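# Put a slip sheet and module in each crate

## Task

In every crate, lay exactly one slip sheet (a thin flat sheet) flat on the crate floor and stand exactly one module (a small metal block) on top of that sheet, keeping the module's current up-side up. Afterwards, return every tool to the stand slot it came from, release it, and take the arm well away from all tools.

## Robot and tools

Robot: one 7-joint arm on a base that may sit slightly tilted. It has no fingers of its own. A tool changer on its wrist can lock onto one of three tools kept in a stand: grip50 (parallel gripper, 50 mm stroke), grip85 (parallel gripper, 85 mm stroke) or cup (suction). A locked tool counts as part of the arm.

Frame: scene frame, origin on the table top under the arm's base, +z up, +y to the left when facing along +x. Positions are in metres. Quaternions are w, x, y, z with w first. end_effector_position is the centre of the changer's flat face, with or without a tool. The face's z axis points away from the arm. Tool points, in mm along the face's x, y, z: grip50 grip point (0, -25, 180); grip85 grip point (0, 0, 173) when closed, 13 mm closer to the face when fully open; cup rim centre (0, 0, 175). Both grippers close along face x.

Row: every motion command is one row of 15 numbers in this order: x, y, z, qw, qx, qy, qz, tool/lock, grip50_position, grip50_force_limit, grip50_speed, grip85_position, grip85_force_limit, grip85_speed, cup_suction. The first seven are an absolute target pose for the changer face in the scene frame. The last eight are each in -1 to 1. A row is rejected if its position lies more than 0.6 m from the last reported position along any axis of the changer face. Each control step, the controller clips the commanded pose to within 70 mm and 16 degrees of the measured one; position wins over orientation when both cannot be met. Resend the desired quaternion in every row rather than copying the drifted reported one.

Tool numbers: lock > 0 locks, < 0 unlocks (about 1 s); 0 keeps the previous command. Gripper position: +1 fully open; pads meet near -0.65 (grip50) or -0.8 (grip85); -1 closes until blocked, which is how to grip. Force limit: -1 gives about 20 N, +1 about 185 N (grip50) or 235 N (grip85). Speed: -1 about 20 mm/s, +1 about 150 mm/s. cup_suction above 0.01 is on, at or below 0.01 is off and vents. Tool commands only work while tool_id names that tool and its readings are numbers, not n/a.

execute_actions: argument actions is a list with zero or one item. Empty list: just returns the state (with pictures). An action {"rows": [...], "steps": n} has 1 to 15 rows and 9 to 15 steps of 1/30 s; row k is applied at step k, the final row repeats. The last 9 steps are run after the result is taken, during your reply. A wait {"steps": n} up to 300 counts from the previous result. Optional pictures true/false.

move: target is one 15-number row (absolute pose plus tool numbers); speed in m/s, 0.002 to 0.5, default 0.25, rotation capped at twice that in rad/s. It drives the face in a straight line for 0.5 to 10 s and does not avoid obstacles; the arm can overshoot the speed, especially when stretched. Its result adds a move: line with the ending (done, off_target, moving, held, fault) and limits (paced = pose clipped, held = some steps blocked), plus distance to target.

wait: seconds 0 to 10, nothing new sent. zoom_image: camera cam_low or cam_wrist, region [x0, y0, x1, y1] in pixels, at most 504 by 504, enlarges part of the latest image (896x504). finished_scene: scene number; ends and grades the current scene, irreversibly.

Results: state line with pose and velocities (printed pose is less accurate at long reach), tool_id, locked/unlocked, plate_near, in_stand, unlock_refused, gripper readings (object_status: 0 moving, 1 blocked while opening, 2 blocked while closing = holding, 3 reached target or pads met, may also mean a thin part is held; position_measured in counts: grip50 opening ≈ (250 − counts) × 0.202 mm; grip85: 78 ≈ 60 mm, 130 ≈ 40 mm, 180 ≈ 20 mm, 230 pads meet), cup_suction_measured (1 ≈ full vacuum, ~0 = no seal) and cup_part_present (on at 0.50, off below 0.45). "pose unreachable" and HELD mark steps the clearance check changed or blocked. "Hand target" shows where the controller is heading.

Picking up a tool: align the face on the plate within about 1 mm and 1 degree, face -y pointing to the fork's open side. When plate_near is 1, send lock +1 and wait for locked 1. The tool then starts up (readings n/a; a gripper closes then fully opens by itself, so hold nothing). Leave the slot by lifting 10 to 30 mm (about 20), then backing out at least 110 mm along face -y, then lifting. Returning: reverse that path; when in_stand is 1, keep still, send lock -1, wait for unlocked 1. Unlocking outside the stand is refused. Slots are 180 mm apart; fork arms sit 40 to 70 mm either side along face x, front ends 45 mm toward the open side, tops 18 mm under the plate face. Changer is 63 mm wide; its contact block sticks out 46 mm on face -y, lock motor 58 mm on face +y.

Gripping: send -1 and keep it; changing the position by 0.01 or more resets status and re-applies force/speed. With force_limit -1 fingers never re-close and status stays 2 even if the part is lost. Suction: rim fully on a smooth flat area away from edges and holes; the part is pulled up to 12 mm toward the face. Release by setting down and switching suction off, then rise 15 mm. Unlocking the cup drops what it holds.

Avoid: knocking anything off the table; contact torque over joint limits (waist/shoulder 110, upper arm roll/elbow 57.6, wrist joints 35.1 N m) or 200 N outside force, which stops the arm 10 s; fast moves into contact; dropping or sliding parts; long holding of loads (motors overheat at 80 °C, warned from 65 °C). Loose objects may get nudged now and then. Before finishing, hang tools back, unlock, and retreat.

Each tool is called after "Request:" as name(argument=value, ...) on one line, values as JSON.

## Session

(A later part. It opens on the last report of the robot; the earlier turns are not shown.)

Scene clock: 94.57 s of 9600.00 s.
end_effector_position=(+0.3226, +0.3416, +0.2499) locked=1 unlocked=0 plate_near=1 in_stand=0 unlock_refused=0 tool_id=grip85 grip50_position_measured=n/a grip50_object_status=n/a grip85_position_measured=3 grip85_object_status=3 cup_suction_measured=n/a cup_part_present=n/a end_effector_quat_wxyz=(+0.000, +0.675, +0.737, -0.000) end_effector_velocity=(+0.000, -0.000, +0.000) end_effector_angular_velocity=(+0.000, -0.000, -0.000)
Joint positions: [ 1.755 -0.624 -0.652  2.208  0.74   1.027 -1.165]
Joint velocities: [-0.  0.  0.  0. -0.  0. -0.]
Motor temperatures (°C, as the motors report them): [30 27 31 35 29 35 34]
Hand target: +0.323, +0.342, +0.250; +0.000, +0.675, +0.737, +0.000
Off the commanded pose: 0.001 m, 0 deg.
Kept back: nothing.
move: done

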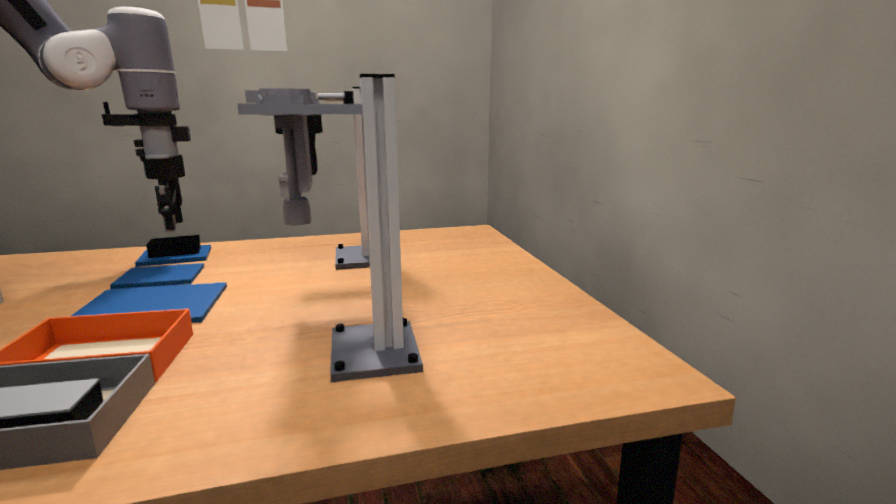

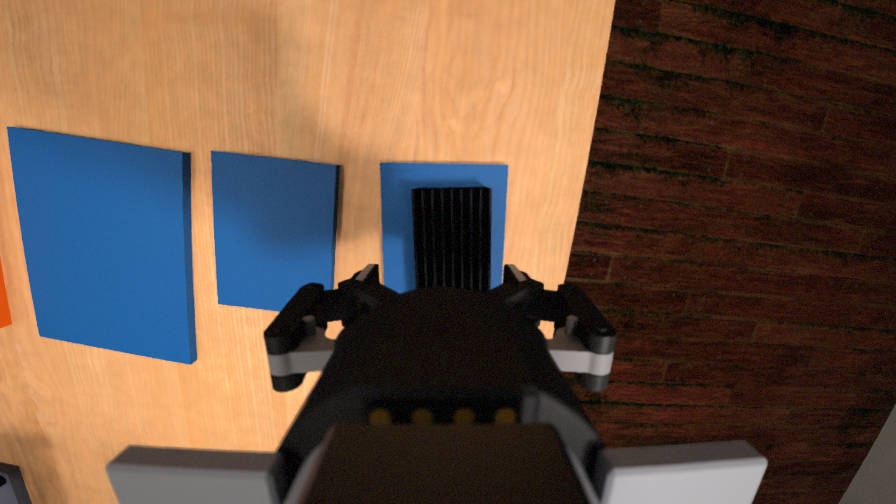

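Request:
move(target=[0.32,0.351,0.202,0,0.672,0.7405,0,0,1,0,0,1,0,0,0], speed=0.05)

Request:
move(target=[0.32,0.351,0.202,0,0.672,0.7405,0,0,1,0,0,-1,0,0,0])

Request:
move(target=[0.33,0.351,0.265,0,0.672,0.7405,0,0,1,0,0,-1,0,0,0], speed=0.08)

Request:
move(target=[0.357,-0.17,0.265,0,0.7431,0.6691,0,0,1,0,0,-1,0,0,0], speed=0.2)

Request:
move(target=[0.357,-0.17,0.198,0,0.7431,0.6691,0,0,1,0,0,-1,0,0,0], speed=0.025)

Request:
move(target=[0.357,-0.17,0.198,0,0.7431,0.6691,0,0,1,0,0,0.7,0,0,0])

Request:
move(target=[0.357,-0.17,0.26,0,0.7431,0.6691,0,0,1,0,0,0.7,0,0,0], speed=0.1)

Request:
move(target=[0.505,0.1806,0.381,0,0.7236,0.6902,0,0,1,0,0,1,0,0,0])

Request:
move(target=[0.6346,0.1745,0.381,0,0.7236,0.6902,0,0,1,0,0,1,0,0,0], speed=0.1)

Request:
move(target=[0.6346,0.1745,0.361,0,0.7236,0.6902,0,0,1,0,0,1,0,0,0], speed=0.015)

Request:
move(target=[0.6346,0.1745,0.361,0,0.7236,0.6902,0,-1,1,0,0,1,0,0,0])

Request:
execute_actions(actions=[{"steps":15}])

Request:
move(target=[0.6346,0.1745,0.385,0,0.7236,0.6902,0,0,1,0,0,1,0,0,0], speed=0.04)

Scene clock: 96.50 s of 9600.00 s.
end_effector_position=(+0.3200, +0.3510, +0.2020) locked=1 unlocked=0 plate_near=1 in_stand=0 unlock_refused=0 tool_id=grip85 grip50_position_measured=n/a grip50_object_status=n/a grip85_position_measured=3 grip85_object_status=3 cup_suction_measured=n/a cup_part_present=n/a end_effector_quat_wxyz=(+0.000, +0.672, +0.741, -0.000) end_effector_velocity=(-0.000, +0.000, +0.000) end_effector_angular_velocity=(+0.001, +0.000, -0.000)
Joint positions: [ 1.685 -0.759 -0.548  2.128  0.848  1.08  -1.229]
Joint velocities: [-0.     0.001  0.     0.     0.    -0.     0.   ]
Motor temperatures (°C, as the motors report them): [30 27 31 35 29 35 34]
Hand target: +0.320, +0.351, +0.202; +0.000, +0.672, +0.741, +0.000
Off the commanded pose: 0.000 m, 0 deg.
Kept back: nothing.
move: done

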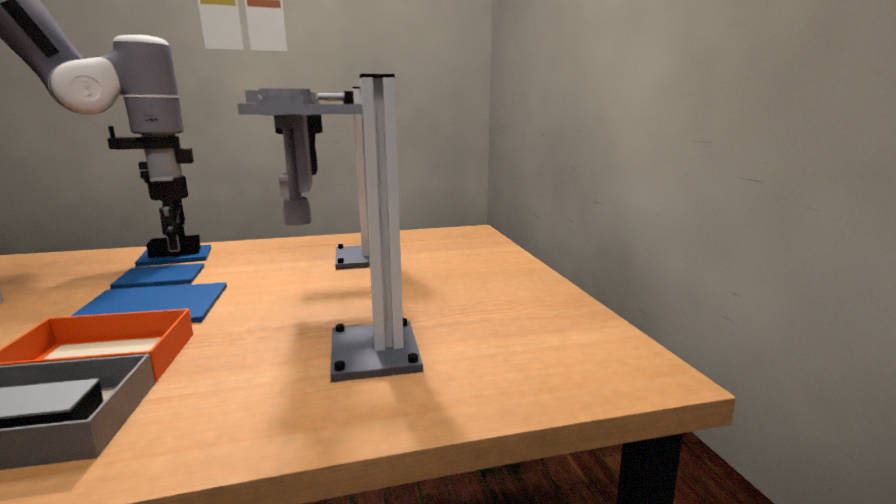

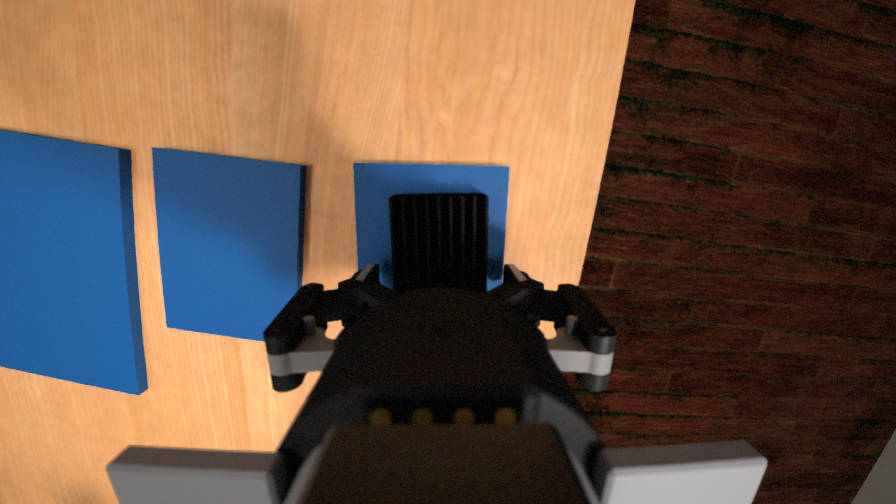

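Scene clock: 97.20 s of 9600.00 s.
end_effector_position=(+0.3201, +0.3510, +0.2023) locked=1 unlocked=0 plate_near=1 in_stand=0 unlock_refused=0 tool_id=grip85 grip50_position_measured=n/a grip50_object_status=n/a grip85_position_measured=81 grip85_object_status=2 cup_suction_measured=n/a cup_part_present=n/a end_effector_quat_wxyz=(-0.000, +0.672, +0.740, +0.000) end_effector_velocity=(-0.000, -0.000, -0.000) end_effector_angular_velocity=(-0.000, +0.000, -0.000)
Joint positions: [ 1.685 -0.758 -0.549  2.128  0.847  1.08  -1.229]
Joint velocities: [-0. -0.  0.  0.  0. -0. -0.]
Motor temperatures (°C, as the motors report them): [30 27 31 35 29 35 34]
Hand target: +0.320, +0.351, +0.202; +0.000, +0.672, +0.741, -0.000
Off the commanded pose: 0.000 m, 0 deg.
Kept back: nothing.
move: done

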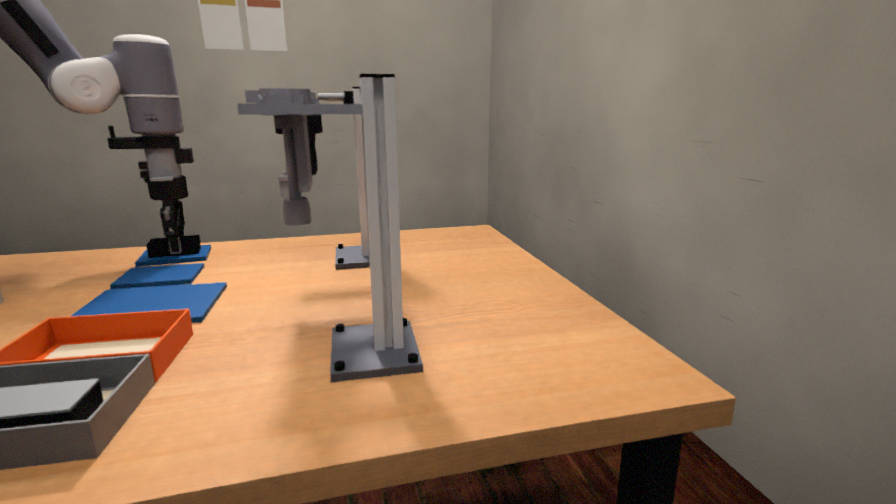

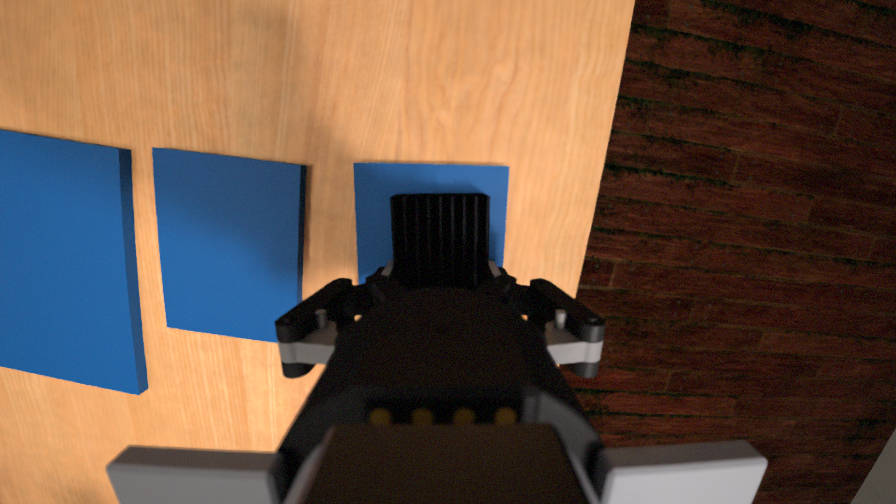

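Scene clock: 98.27 s of 9600.00 s.
end_effector_position=(+0.3299, +0.3510, +0.2649) locked=1 unlocked=0 plate_near=1 in_stand=0 unlock_refused=0 tool_id=grip85 grip50_position_measured=n/a grip50_object_status=n/a grip85_position_measured=81 grip85_object_status=2 cup_suction_measured=n/a cup_part_present=n/a end_effector_quat_wxyz=(-0.000, +0.672, +0.741, -0.000) end_effector_velocity=(-0.000, +0.000, -0.000) end_effector_angular_velocity=(-0.001, +0.000, +0.000)
Joint positions: [ 1.767 -0.596 -0.682  2.194  0.69   0.99  -1.14 ]
Joint velocities: [ 0. -0. -0. -0. -0. -0. -0.]
Motor temperatures (°C, as the motors report them): [30 27 31 35 29 35 34]
Hand target: +0.330, +0.351, +0.265; -0.000, +0.672, +0.740, -0.000
Off the commanded pose: 0.000 m, 0 deg.
Kept back: nothing.
move: done

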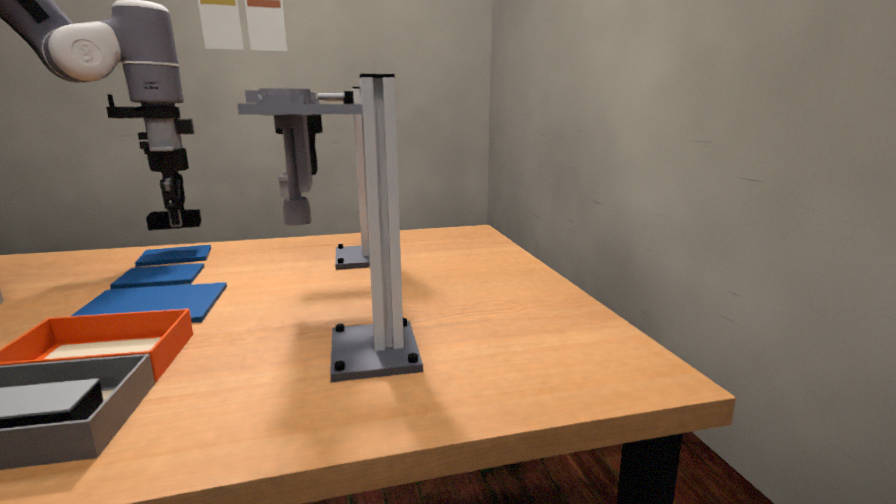

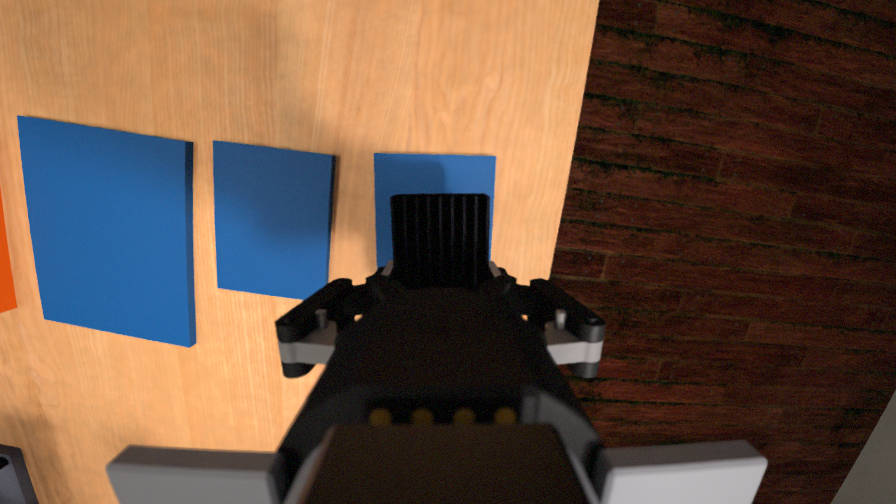

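Scene clock: 101.23 s of 9600.00 s.
end_effector_position=(+0.3563, -0.1693, +0.2651) locked=1 unlocked=0 plate_near=1 in_stand=0 unlock_refused=0 tool_id=grip85 grip50_position_measured=n/a grip50_object_status=n/a grip85_position_measured=81 grip85_object_status=2 cup_suction_measured=n/a cup_part_present=n/a end_effector_quat_wxyz=(-0.000, +0.743, +0.669, +0.000) end_effector_velocity=(+0.000, +0.000, +0.000) end_effector_angular_velocity=(-0.000, -0.000, +0.001)
Joint positions: [ 0.733 -0.509 -0.825  2.422  0.826  1.072 -2.292]
Joint velocities: [ 0.001  0.    -0.     0.    -0.     0.    -0.   ]
Motor temperatures (°C, as the motors report them): [30 27 31 35 29 35 34]
Hand target: +0.356, -0.169, +0.265; -0.000, +0.743, +0.669, +0.000
Off the commanded pose: 0.001 m, 0 deg.
Kept back: nothing.
move: done

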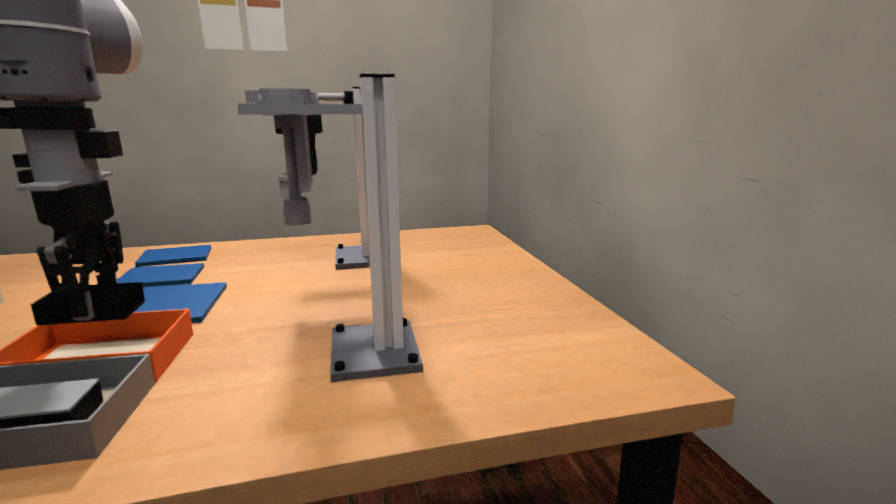

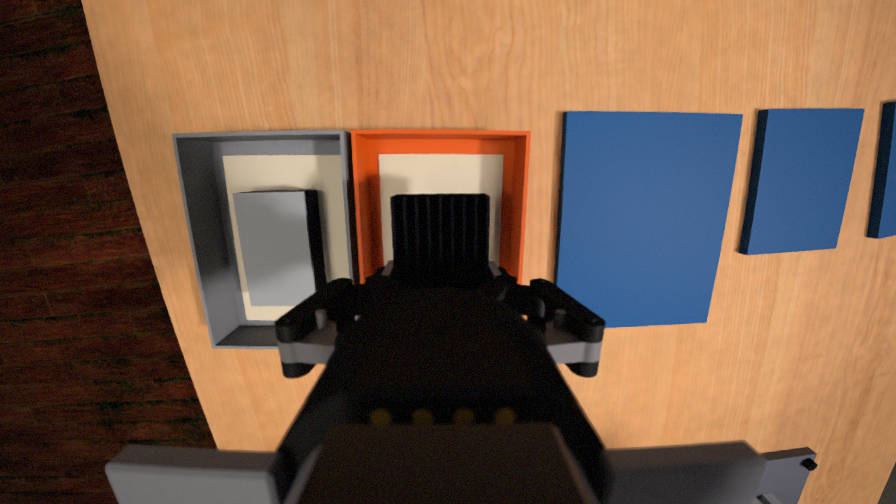

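Scene clock: 104.13 s of 9600.00 s.
end_effector_position=(+0.3570, -0.1700, +0.1981) locked=1 unlocked=0 plate_near=1 in_stand=0 unlock_refused=0 tool_id=grip85 grip50_position_measured=n/a grip50_object_status=n/a grip85_position_measured=81 grip85_object_status=2 cup_suction_measured=n/a cup_part_present=n/a end_effector_quat_wxyz=(+0.000, +0.743, +0.669, -0.000) end_effector_velocity=(+0.000, -0.000, +0.000) end_effector_angular_velocity=(+0.000, -0.000, +0.000)
Joint positions: [ 0.564 -0.727 -0.625  2.291  1.08   1.123 -2.473]
Joint velocities: [-0.  0. -0. -0. -0. -0. -0.]
Motor temperatures (°C, as the motors report them): [30 27 31 35 29 35 34]
Hand target: +0.357, -0.170, +0.198; +0.000, +0.743, +0.669, -0.000
Off the commanded pose: 0.000 m, 0 deg.
Kept back: nothing.
move: done

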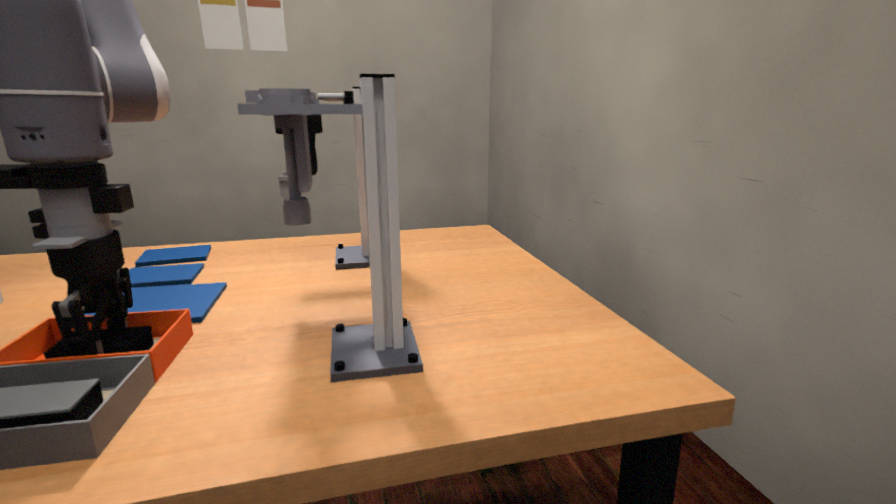

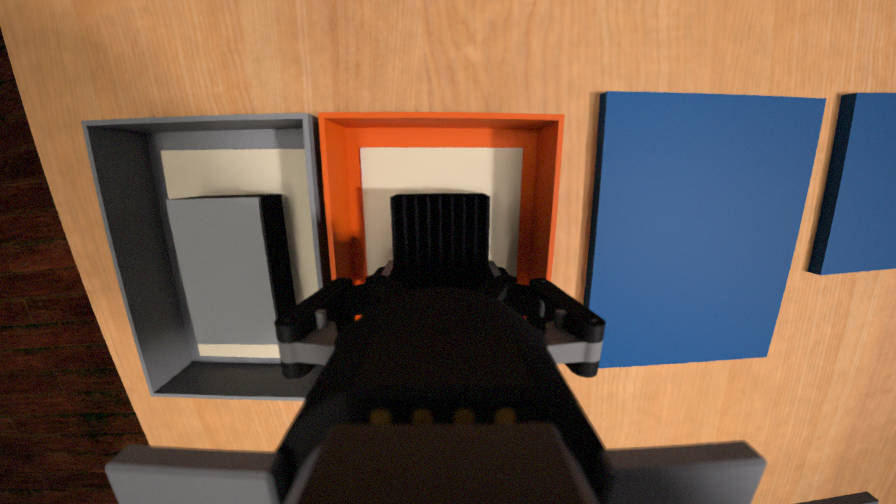

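Scene clock: 104.83 s of 9600.00 s.
end_effector_position=(+0.3570, -0.1700, +0.1980) locked=1 unlocked=0 plate_near=1 in_stand=0 unlock_refused=0 tool_id=grip85 grip50_position_measured=n/a grip50_object_status=n/a grip85_position_measured=41 grip85_object_status=3 cup_suction_measured=n/a cup_part_present=n/a end_effector_quat_wxyz=(-0.000, +0.743, +0.669, -0.000) end_effector_velocity=(+0.000, +0.000, -0.000) end_effector_angular_velocity=(+0.000, +0.000, +0.001)
Joint positions: [ 0.564 -0.727 -0.625  2.291  1.08   1.123 -2.473]
Joint velocities: [-0.    -0.     0.    -0.    -0.001 -0.     0.   ]
Motor temperatures (°C, as the motors report them): [30 27 31 35 29 35 34]
Hand target: +0.357, -0.170, +0.198; -0.000, +0.743, +0.669, -0.000
Off the commanded pose: 0.000 m, 0 deg.
Kept back: nothing.
move: done

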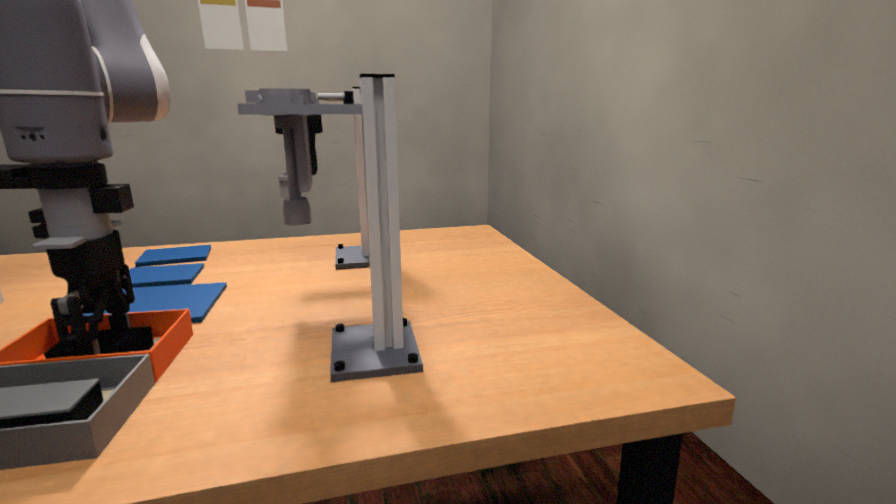

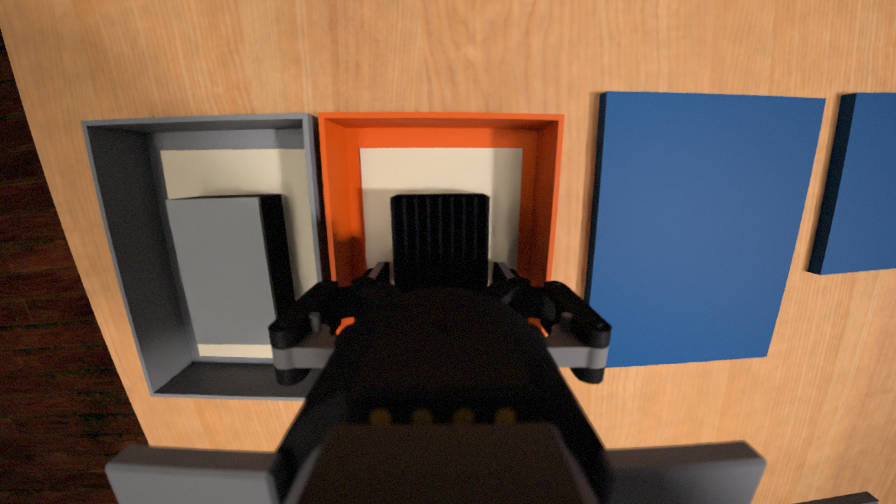

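Scene clock: 105.73 s of 9600.00 s.
end_effector_position=(+0.3570, -0.1699, +0.2599) locked=1 unlocked=0 plate_near=1 in_stand=0 unlock_refused=0 tool_id=grip85 grip50_position_measured=n/a grip50_object_status=n/a grip85_position_measured=41 grip85_object_status=3 cup_suction_measured=n/a cup_part_present=n/a end_effector_quat_wxyz=(-0.000, +0.743, +0.669, +0.000) end_effector_velocity=(-0.000, -0.000, -0.000) end_effector_angular_velocity=(+0.000, +0.001, -0.000)
Joint positions: [ 0.707 -0.524 -0.795  2.411  0.842  1.08  -2.301]
Joint velocities: [-0.002 -0.001  0.001 -0.     0.    -0.    -0.001]
Motor temperatures (°C, as the motors report them): [30 27 31 35 29 35 34]
Hand target: +0.357, -0.170, +0.260; -0.000, +0.743, +0.669, +0.000
Off the commanded pose: 0.000 m, 0 deg.
Kept back: nothing.
move: done

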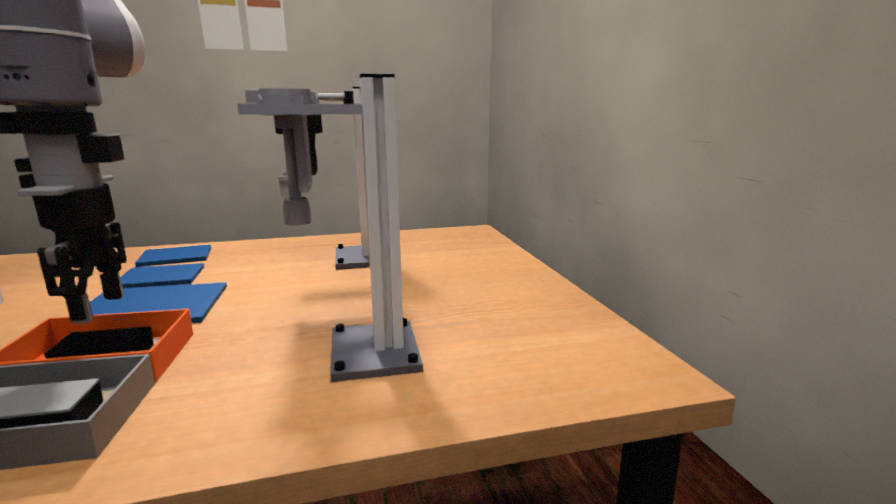

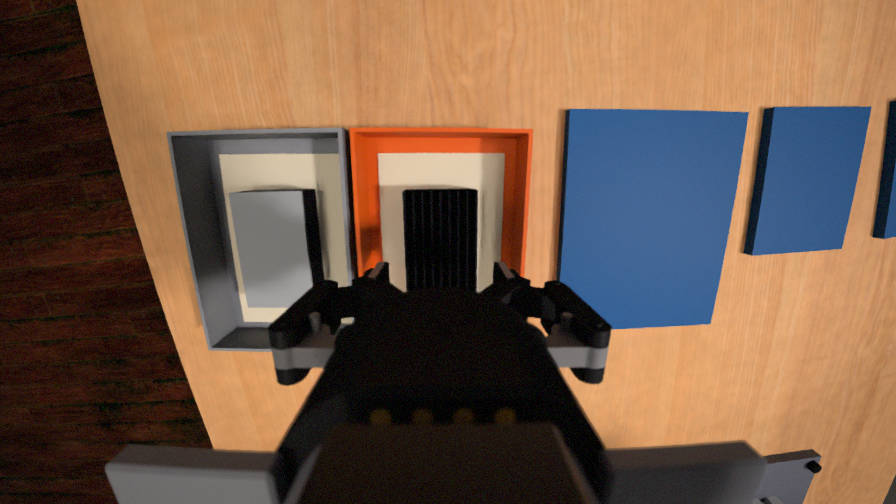

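Scene clock: 107.73 s of 9600.00 s.
end_effector_position=(+0.5052, +0.1803, +0.3806) locked=1 unlocked=0 plate_near=1 in_stand=0 unlock_refused=0 tool_id=grip85 grip50_position_measured=n/a grip50_object_status=n/a grip85_position_measured=3 grip85_object_status=3 cup_suction_measured=n/a cup_part_present=n/a end_effector_quat_wxyz=(-0.001, +0.723, +0.690, -0.000) end_effector_velocity=(-0.000, -0.000, -0.000) end_effector_angular_velocity=(+0.000, +0.000, -0.001)
Joint positions: [ 1.433 -0.387 -0.929  2.104  0.408  0.728 -1.306]
Joint velocities: [-0.  0. -0.  0.  0.  0.  0.]
Motor temperatures (°C, as the motors report them): [30 27 31 35 29 35 34]
Hand target: +0.505, +0.180, +0.381; -0.001, +0.723, +0.690, -0.000
Off the commanded pose: 0.001 m, 0 deg.
Kept back: nothing.
move: done

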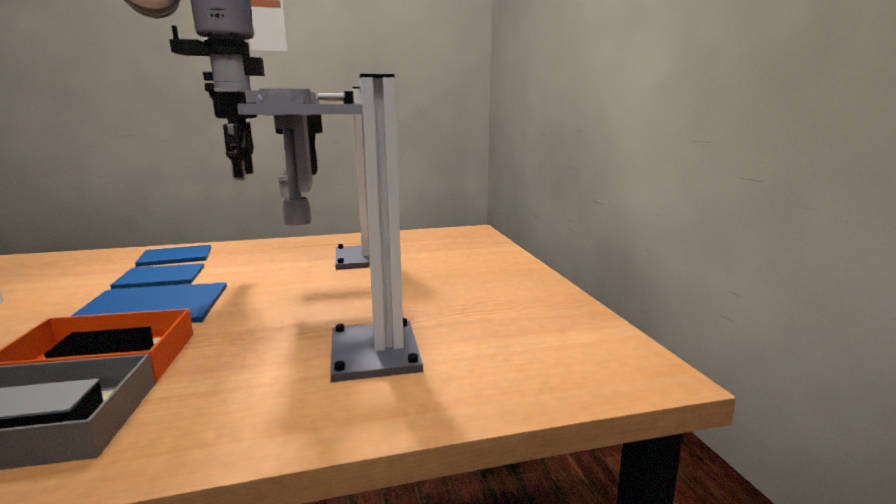

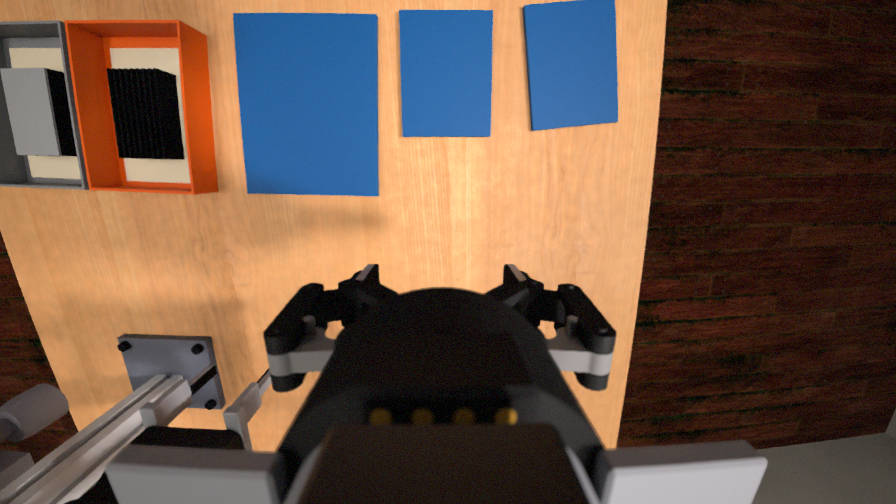

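Scene clock: 109.33 s of 9600.00 s.
end_effector_position=(+0.6348, +0.1746, +0.3811) locked=1 unlocked=0 plate_near=1 in_stand=0 unlock_refused=0 tool_id=grip85 grip50_position_measured=n/a grip50_object_status=n/a grip85_position_measured=3 grip85_object_status=3 cup_suction_measured=n/a cup_part_present=n/a end_effector_quat_wxyz=(+0.000, +0.723, +0.690, +0.000) end_effector_velocity=(-0.000, +0.000, +0.001) end_effector_angular_velocity=(+0.001, -0.001, +0.001)
Joint positions: [ 1.108 -0.66  -0.807  1.665  0.527  0.523 -1.43 ]
Joint velocities: [ 0.     0.001  0.    -0.     0.    -0.    -0.   ]
Motor temperatures (°C, as the motors report them): [30 27 31 35 29 35 34]
Hand target: +0.635, +0.175, +0.381; +0.000, +0.723, +0.690, +0.000
Off the commanded pose: 0.000 m, 0 deg.
Kept back: nothing.
move: done

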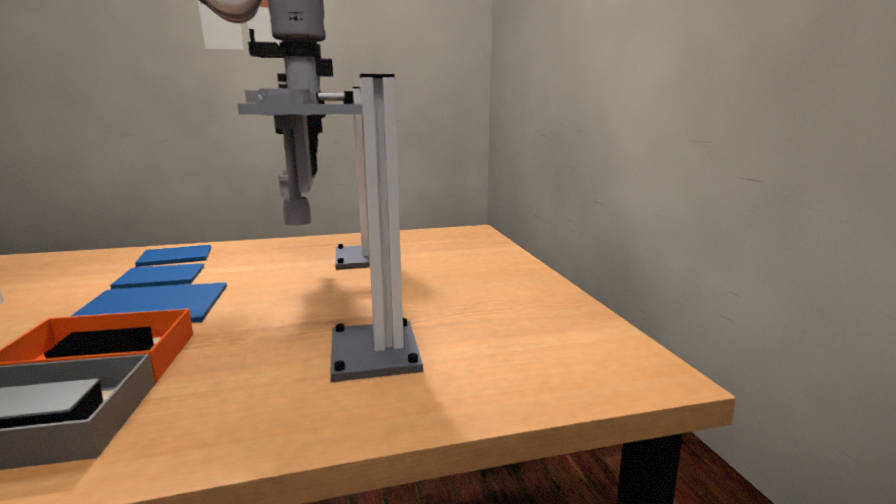

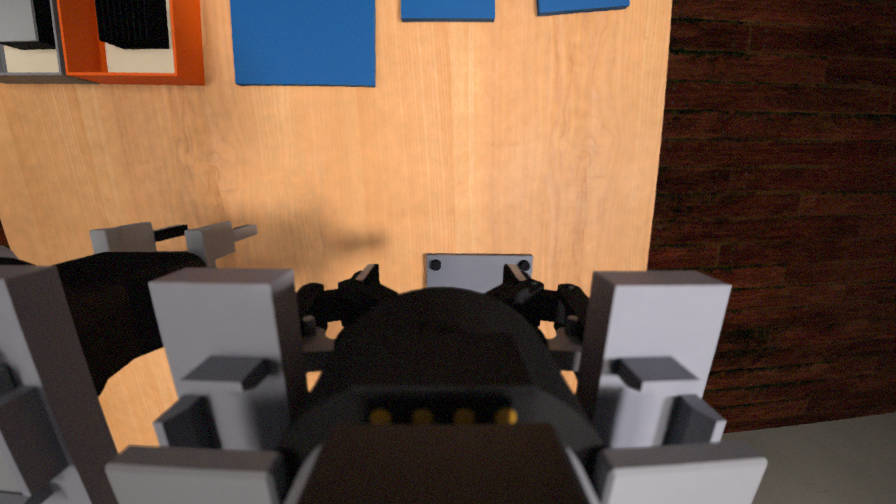

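Scene clock: 110.90 s of 9600.00 s.
end_effector_position=(+0.6347, +0.1745, +0.3612) locked=1 unlocked=0 plate_near=1 in_stand=1 unlock_refused=0 tool_id=grip85 grip50_position_measured=n/a grip50_object_status=n/a grip85_position_measured=3 grip85_object_status=3 cup_suction_measured=n/a cup_part_present=n/a end_effector_quat_wxyz=(+0.000, +0.724, +0.690, +0.000) end_effector_velocity=(+0.000, -0.000, +0.000) end_effector_angular_velocity=(+0.000, -0.001, -0.000)
Joint positions: [ 1.094 -0.693 -0.787  1.669  0.551  0.554 -1.441]
Joint velocities: [-0.     0.     0.     0.    -0.     0.001  0.   ]
Motor temperatures (°C, as the motors report them): [30 27 31 35 29 35 34]
Hand target: +0.635, +0.174, +0.361; +0.000, +0.724, +0.690, -0.000
Off the commanded pose: 0.000 m, 0 deg.
Kept back: nothing.
move: done

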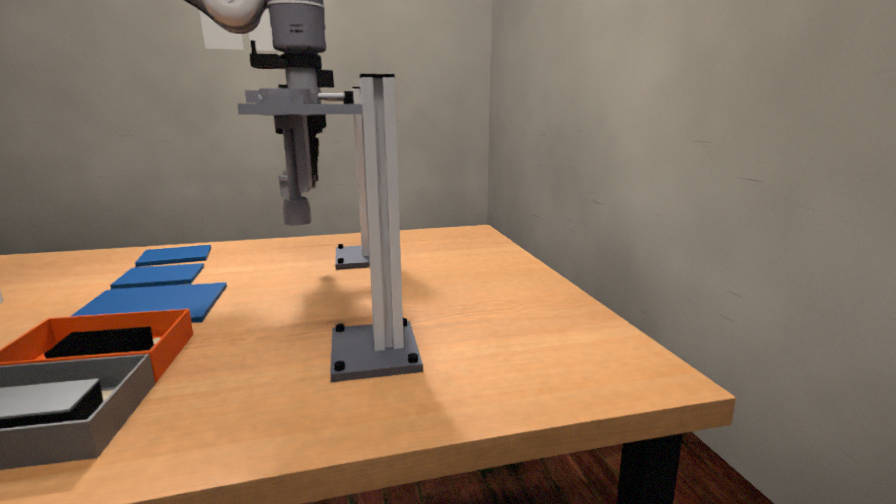

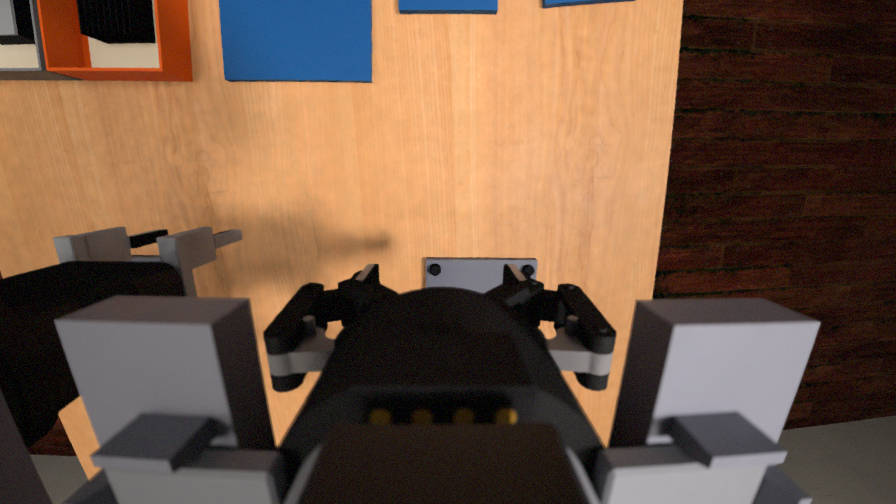

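Scene clock: 111.60 s of 9600.00 s.
end_effector_position=(+0.6346, +0.1745, +0.3610) locked=0 unlocked=0 plate_near=1 in_stand=1 unlock_refused=0 tool_id=none grip50_position_measured=n/a grip50_object_status=n/a grip85_position_measured=n/a grip85_object_status=n/a cup_suction_measured=n/a cup_part_present=n/a end_effector_quat_wxyz=(+0.000, +0.724, +0.690, -0.000) end_effector_velocity=(+0.000, +0.000, +0.000) end_effector_angular_velocity=(+0.000, -0.001, +0.000)
Joint positions: [ 1.094 -0.693 -0.787  1.669  0.552  0.554 -1.441]
Joint velocities: [-0.     0.     0.    -0.001 -0.     0.    -0.   ]
Motor temperatures (°C, as the motors report them): [30 27 31 35 29 35 34]
Hand target: +0.635, +0.175, +0.361; +0.000, +0.724, +0.690, -0.000
Off the commanded pose: 0.000 m, 0 deg.
Kept back: nothing.
move: done

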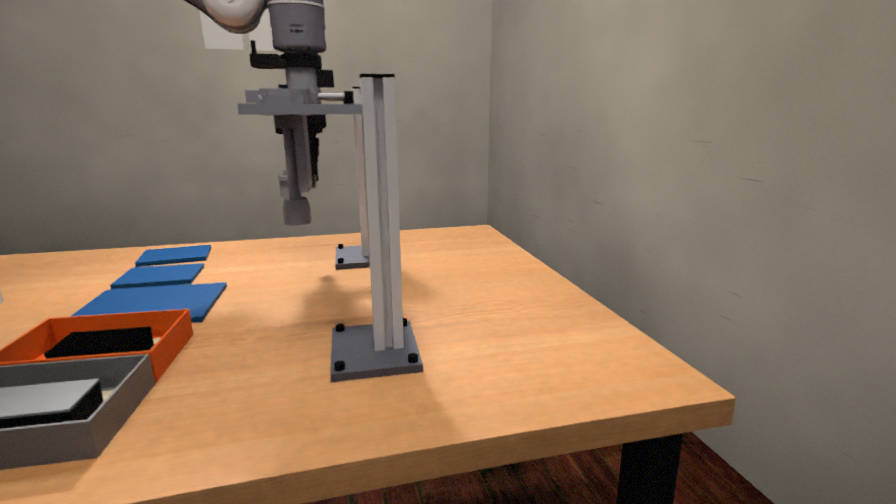

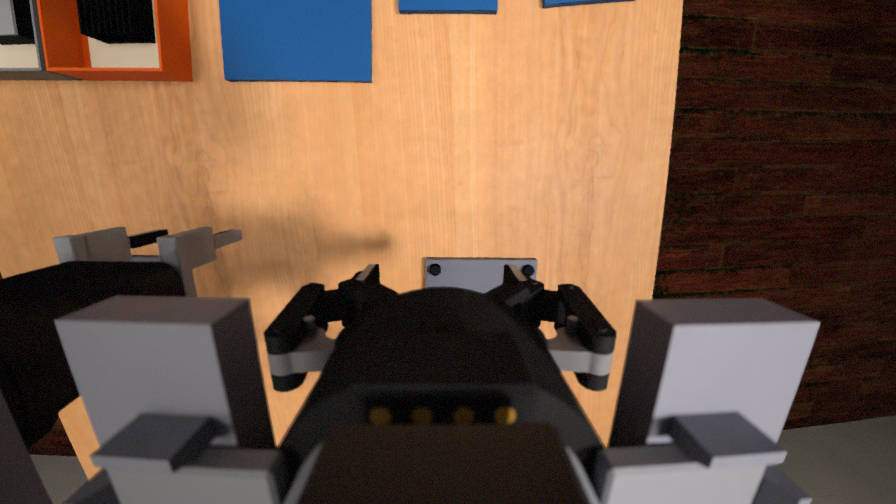

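Scene clock: 112.10 s of 9600.00 s.
end_effector_position=(+0.6346, +0.1745, +0.3610) locked=0 unlocked=1 plate_near=1 in_stand=1 unlock_refused=0 tool_id=none grip50_position_measured=n/a grip50_object_status=n/a grip85_position_measured=n/a grip85_object_status=n/a cup_suction_measured=n/a cup_part_present=n/a end_effector_quat_wxyz=(+0.000, +0.724, +0.690, -0.000) end_effector_velocity=(-0.000, -0.000, -0.000) end_effector_angular_velocity=(-0.000, +0.000, -0.000)
Joint positions: [ 1.094 -0.693 -0.787  1.669  0.552  0.554 -1.441]
Joint velocities: [ 0. -0.  0.  0. -0.  0.  0.]
Motor temperatures (°C, as the motors report them): [30 27 31 35 29 35 34]
Hand target: +0.635, +0.175, +0.361; +0.000, +0.724, +0.690, -0.000
Off the commanded pose: 0.000 m, 0 deg.
Kept back: nothing.
Steps of this call (steps 1 to 15: nothing new was sent). Readings (end_effector_position | what the end effector reports):
1: (+0.6346, +0.1745, +0.3610) | locked=0 unlocked=0 plate_near=1 in_stand=1 unlock_refused=0 tool_id=none grip50_position_measured=n/a grip50_object_status=n/a grip85_position_measured=n/a grip85_object_status=n/a cup_suction_measured=n/a cup_part_present=n/a
2: (+0.6346, +0.1745, +0.3610) | locked=0 unlocked=0 plate_near=1 in_stand=1 unlock_refused=0 tool_id=none grip50_position_measured=n/a grip50_object_status=n/a grip85_position_measured=n/a grip85_object_status=n/a cup_suction_measured=n/a cup_part_present=n/a
4: (+0.6346, +0.1745, +0.3610) | locked=0 unlocked=1 plate_near=1 in_stand=1 unlock_refused=0 tool_id=none grip50_position_measured=n/a grip50_object_status=n/a grip85_position_measured=n/a grip85_object_status=n/a cup_suction_measured=n/a cup_part_present=n/a
8: (+0.6346, +0.1745, +0.3610) | locked=0 unlocked=1 plate_near=1 in_stand=1 unlock_refused=0 tool_id=none grip50_position_measured=n/a grip50_object_status=n/a grip85_position_measured=n/a grip85_object_status=n/a cup_suction_measured=n/a cup_part_present=n/a
15: the state above

Scene clock: 113.17 s of 9600.00 s.
end_effector_position=(+0.6347, +0.1744, +0.3850) locked=0 unlocked=1 plate_near=0 in_stand=0 unlock_refused=0 tool_id=none grip50_position_measured=n/a grip50_object_status=n/a grip85_position_measured=n/a grip85_object_status=n/a cup_suction_measured=n/a cup_part_present=n/a end_effector_quat_wxyz=(-0.000, +0.724, +0.690, +0.000) end_effector_velocity=(+0.000, +0.000, -0.000) end_effector_angular_velocity=(+0.000, -0.000, +0.000)
Joint positions: [ 1.11  -0.653 -0.809  1.665  0.521  0.517 -1.427]
Joint velocities: [-0.    -0.     0.    -0.001  0.     0.    -0.   ]
Motor temperatures (°C, as the motors report them): [30 27 31 35 29 35 34]
Hand target: +0.635, +0.175, +0.385; -0.000, +0.724, +0.690, +0.000
Off the commanded pose: 0.000 m, 0 deg.
Kept back: nothing.
move: done

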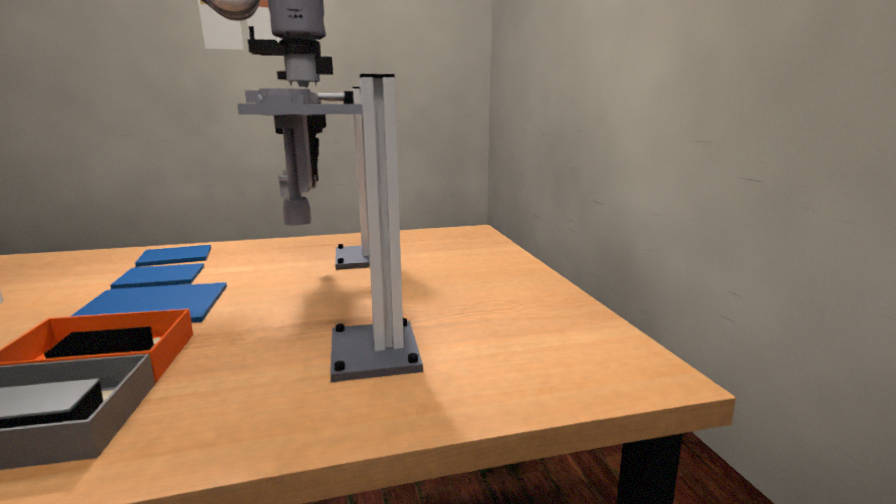

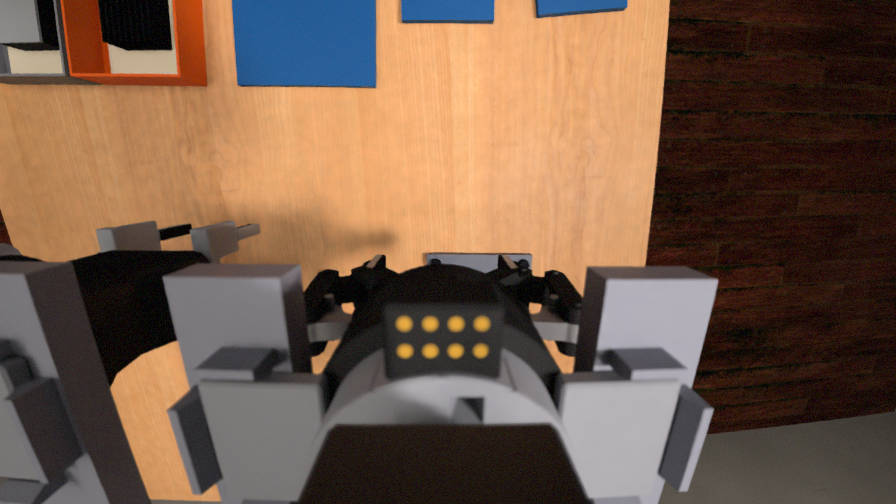

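Request:
move(target=[0.42,0.15,0.55,0,0.7236,0.6902,0,0,1,0,0,1,0,0,0])

Request:
finished_scene(scene=1)

Scene clock: 115.00 s of 9600.00 s.
end_effector_position=(+0.4200, +0.1501, +0.5490) locked=0 unlocked=1 plate_near=0 in_stand=0 unlock_refused=0 tool_id=none grip50_position_measured=n/a grip50_object_status=n/a grip85_position_measured=n/a grip85_object_status=n/a cup_suction_measured=n/a cup_part_present=n/a end_effector_quat_wxyz=(-0.001, +0.723, +0.690, -0.002) end_effector_velocity=(+0.000, +0.000, -0.000) end_effector_angular_velocity=(-0.001, -0.000, +0.000)
Joint positions: [ 1.423  0.431 -0.703  2.257 -0.295  0.329 -0.7  ]
Joint velocities: [ 0.001 -0.001 -0.001 -0.    -0.001  0.     0.   ]
Motor temperatures (°C, as the motors report them): [30 27 31 35 29 35 34]
Hand target: +0.420, +0.150, +0.549; -0.001, +0.723, +0.691, -0.002
Off the commanded pose: 0.001 m, 0 deg.
Kept back: nothing.
move: done

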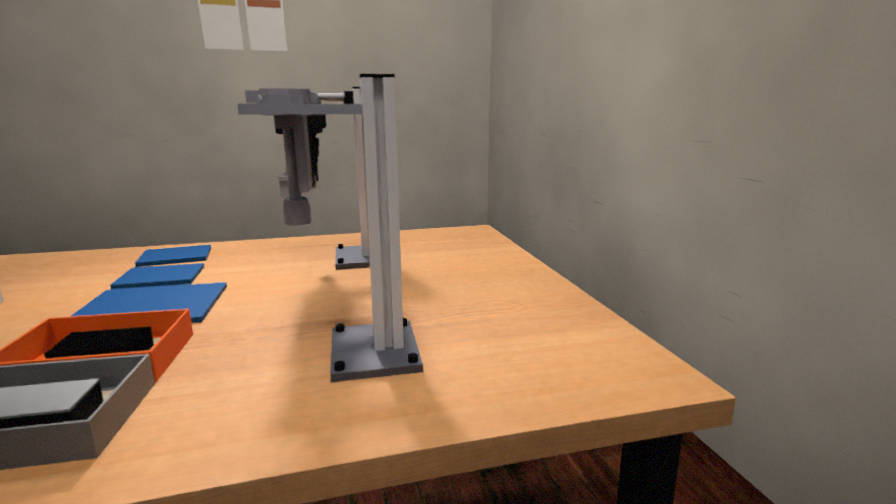

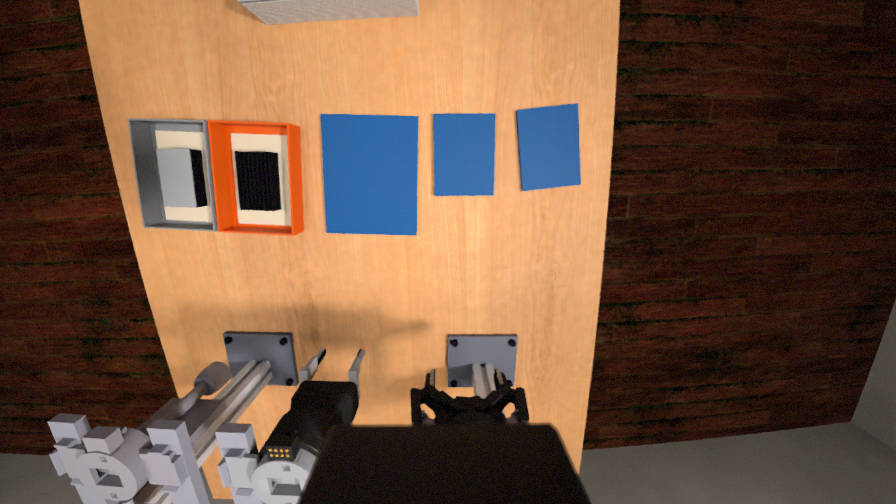

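The scene is finished: the task was done.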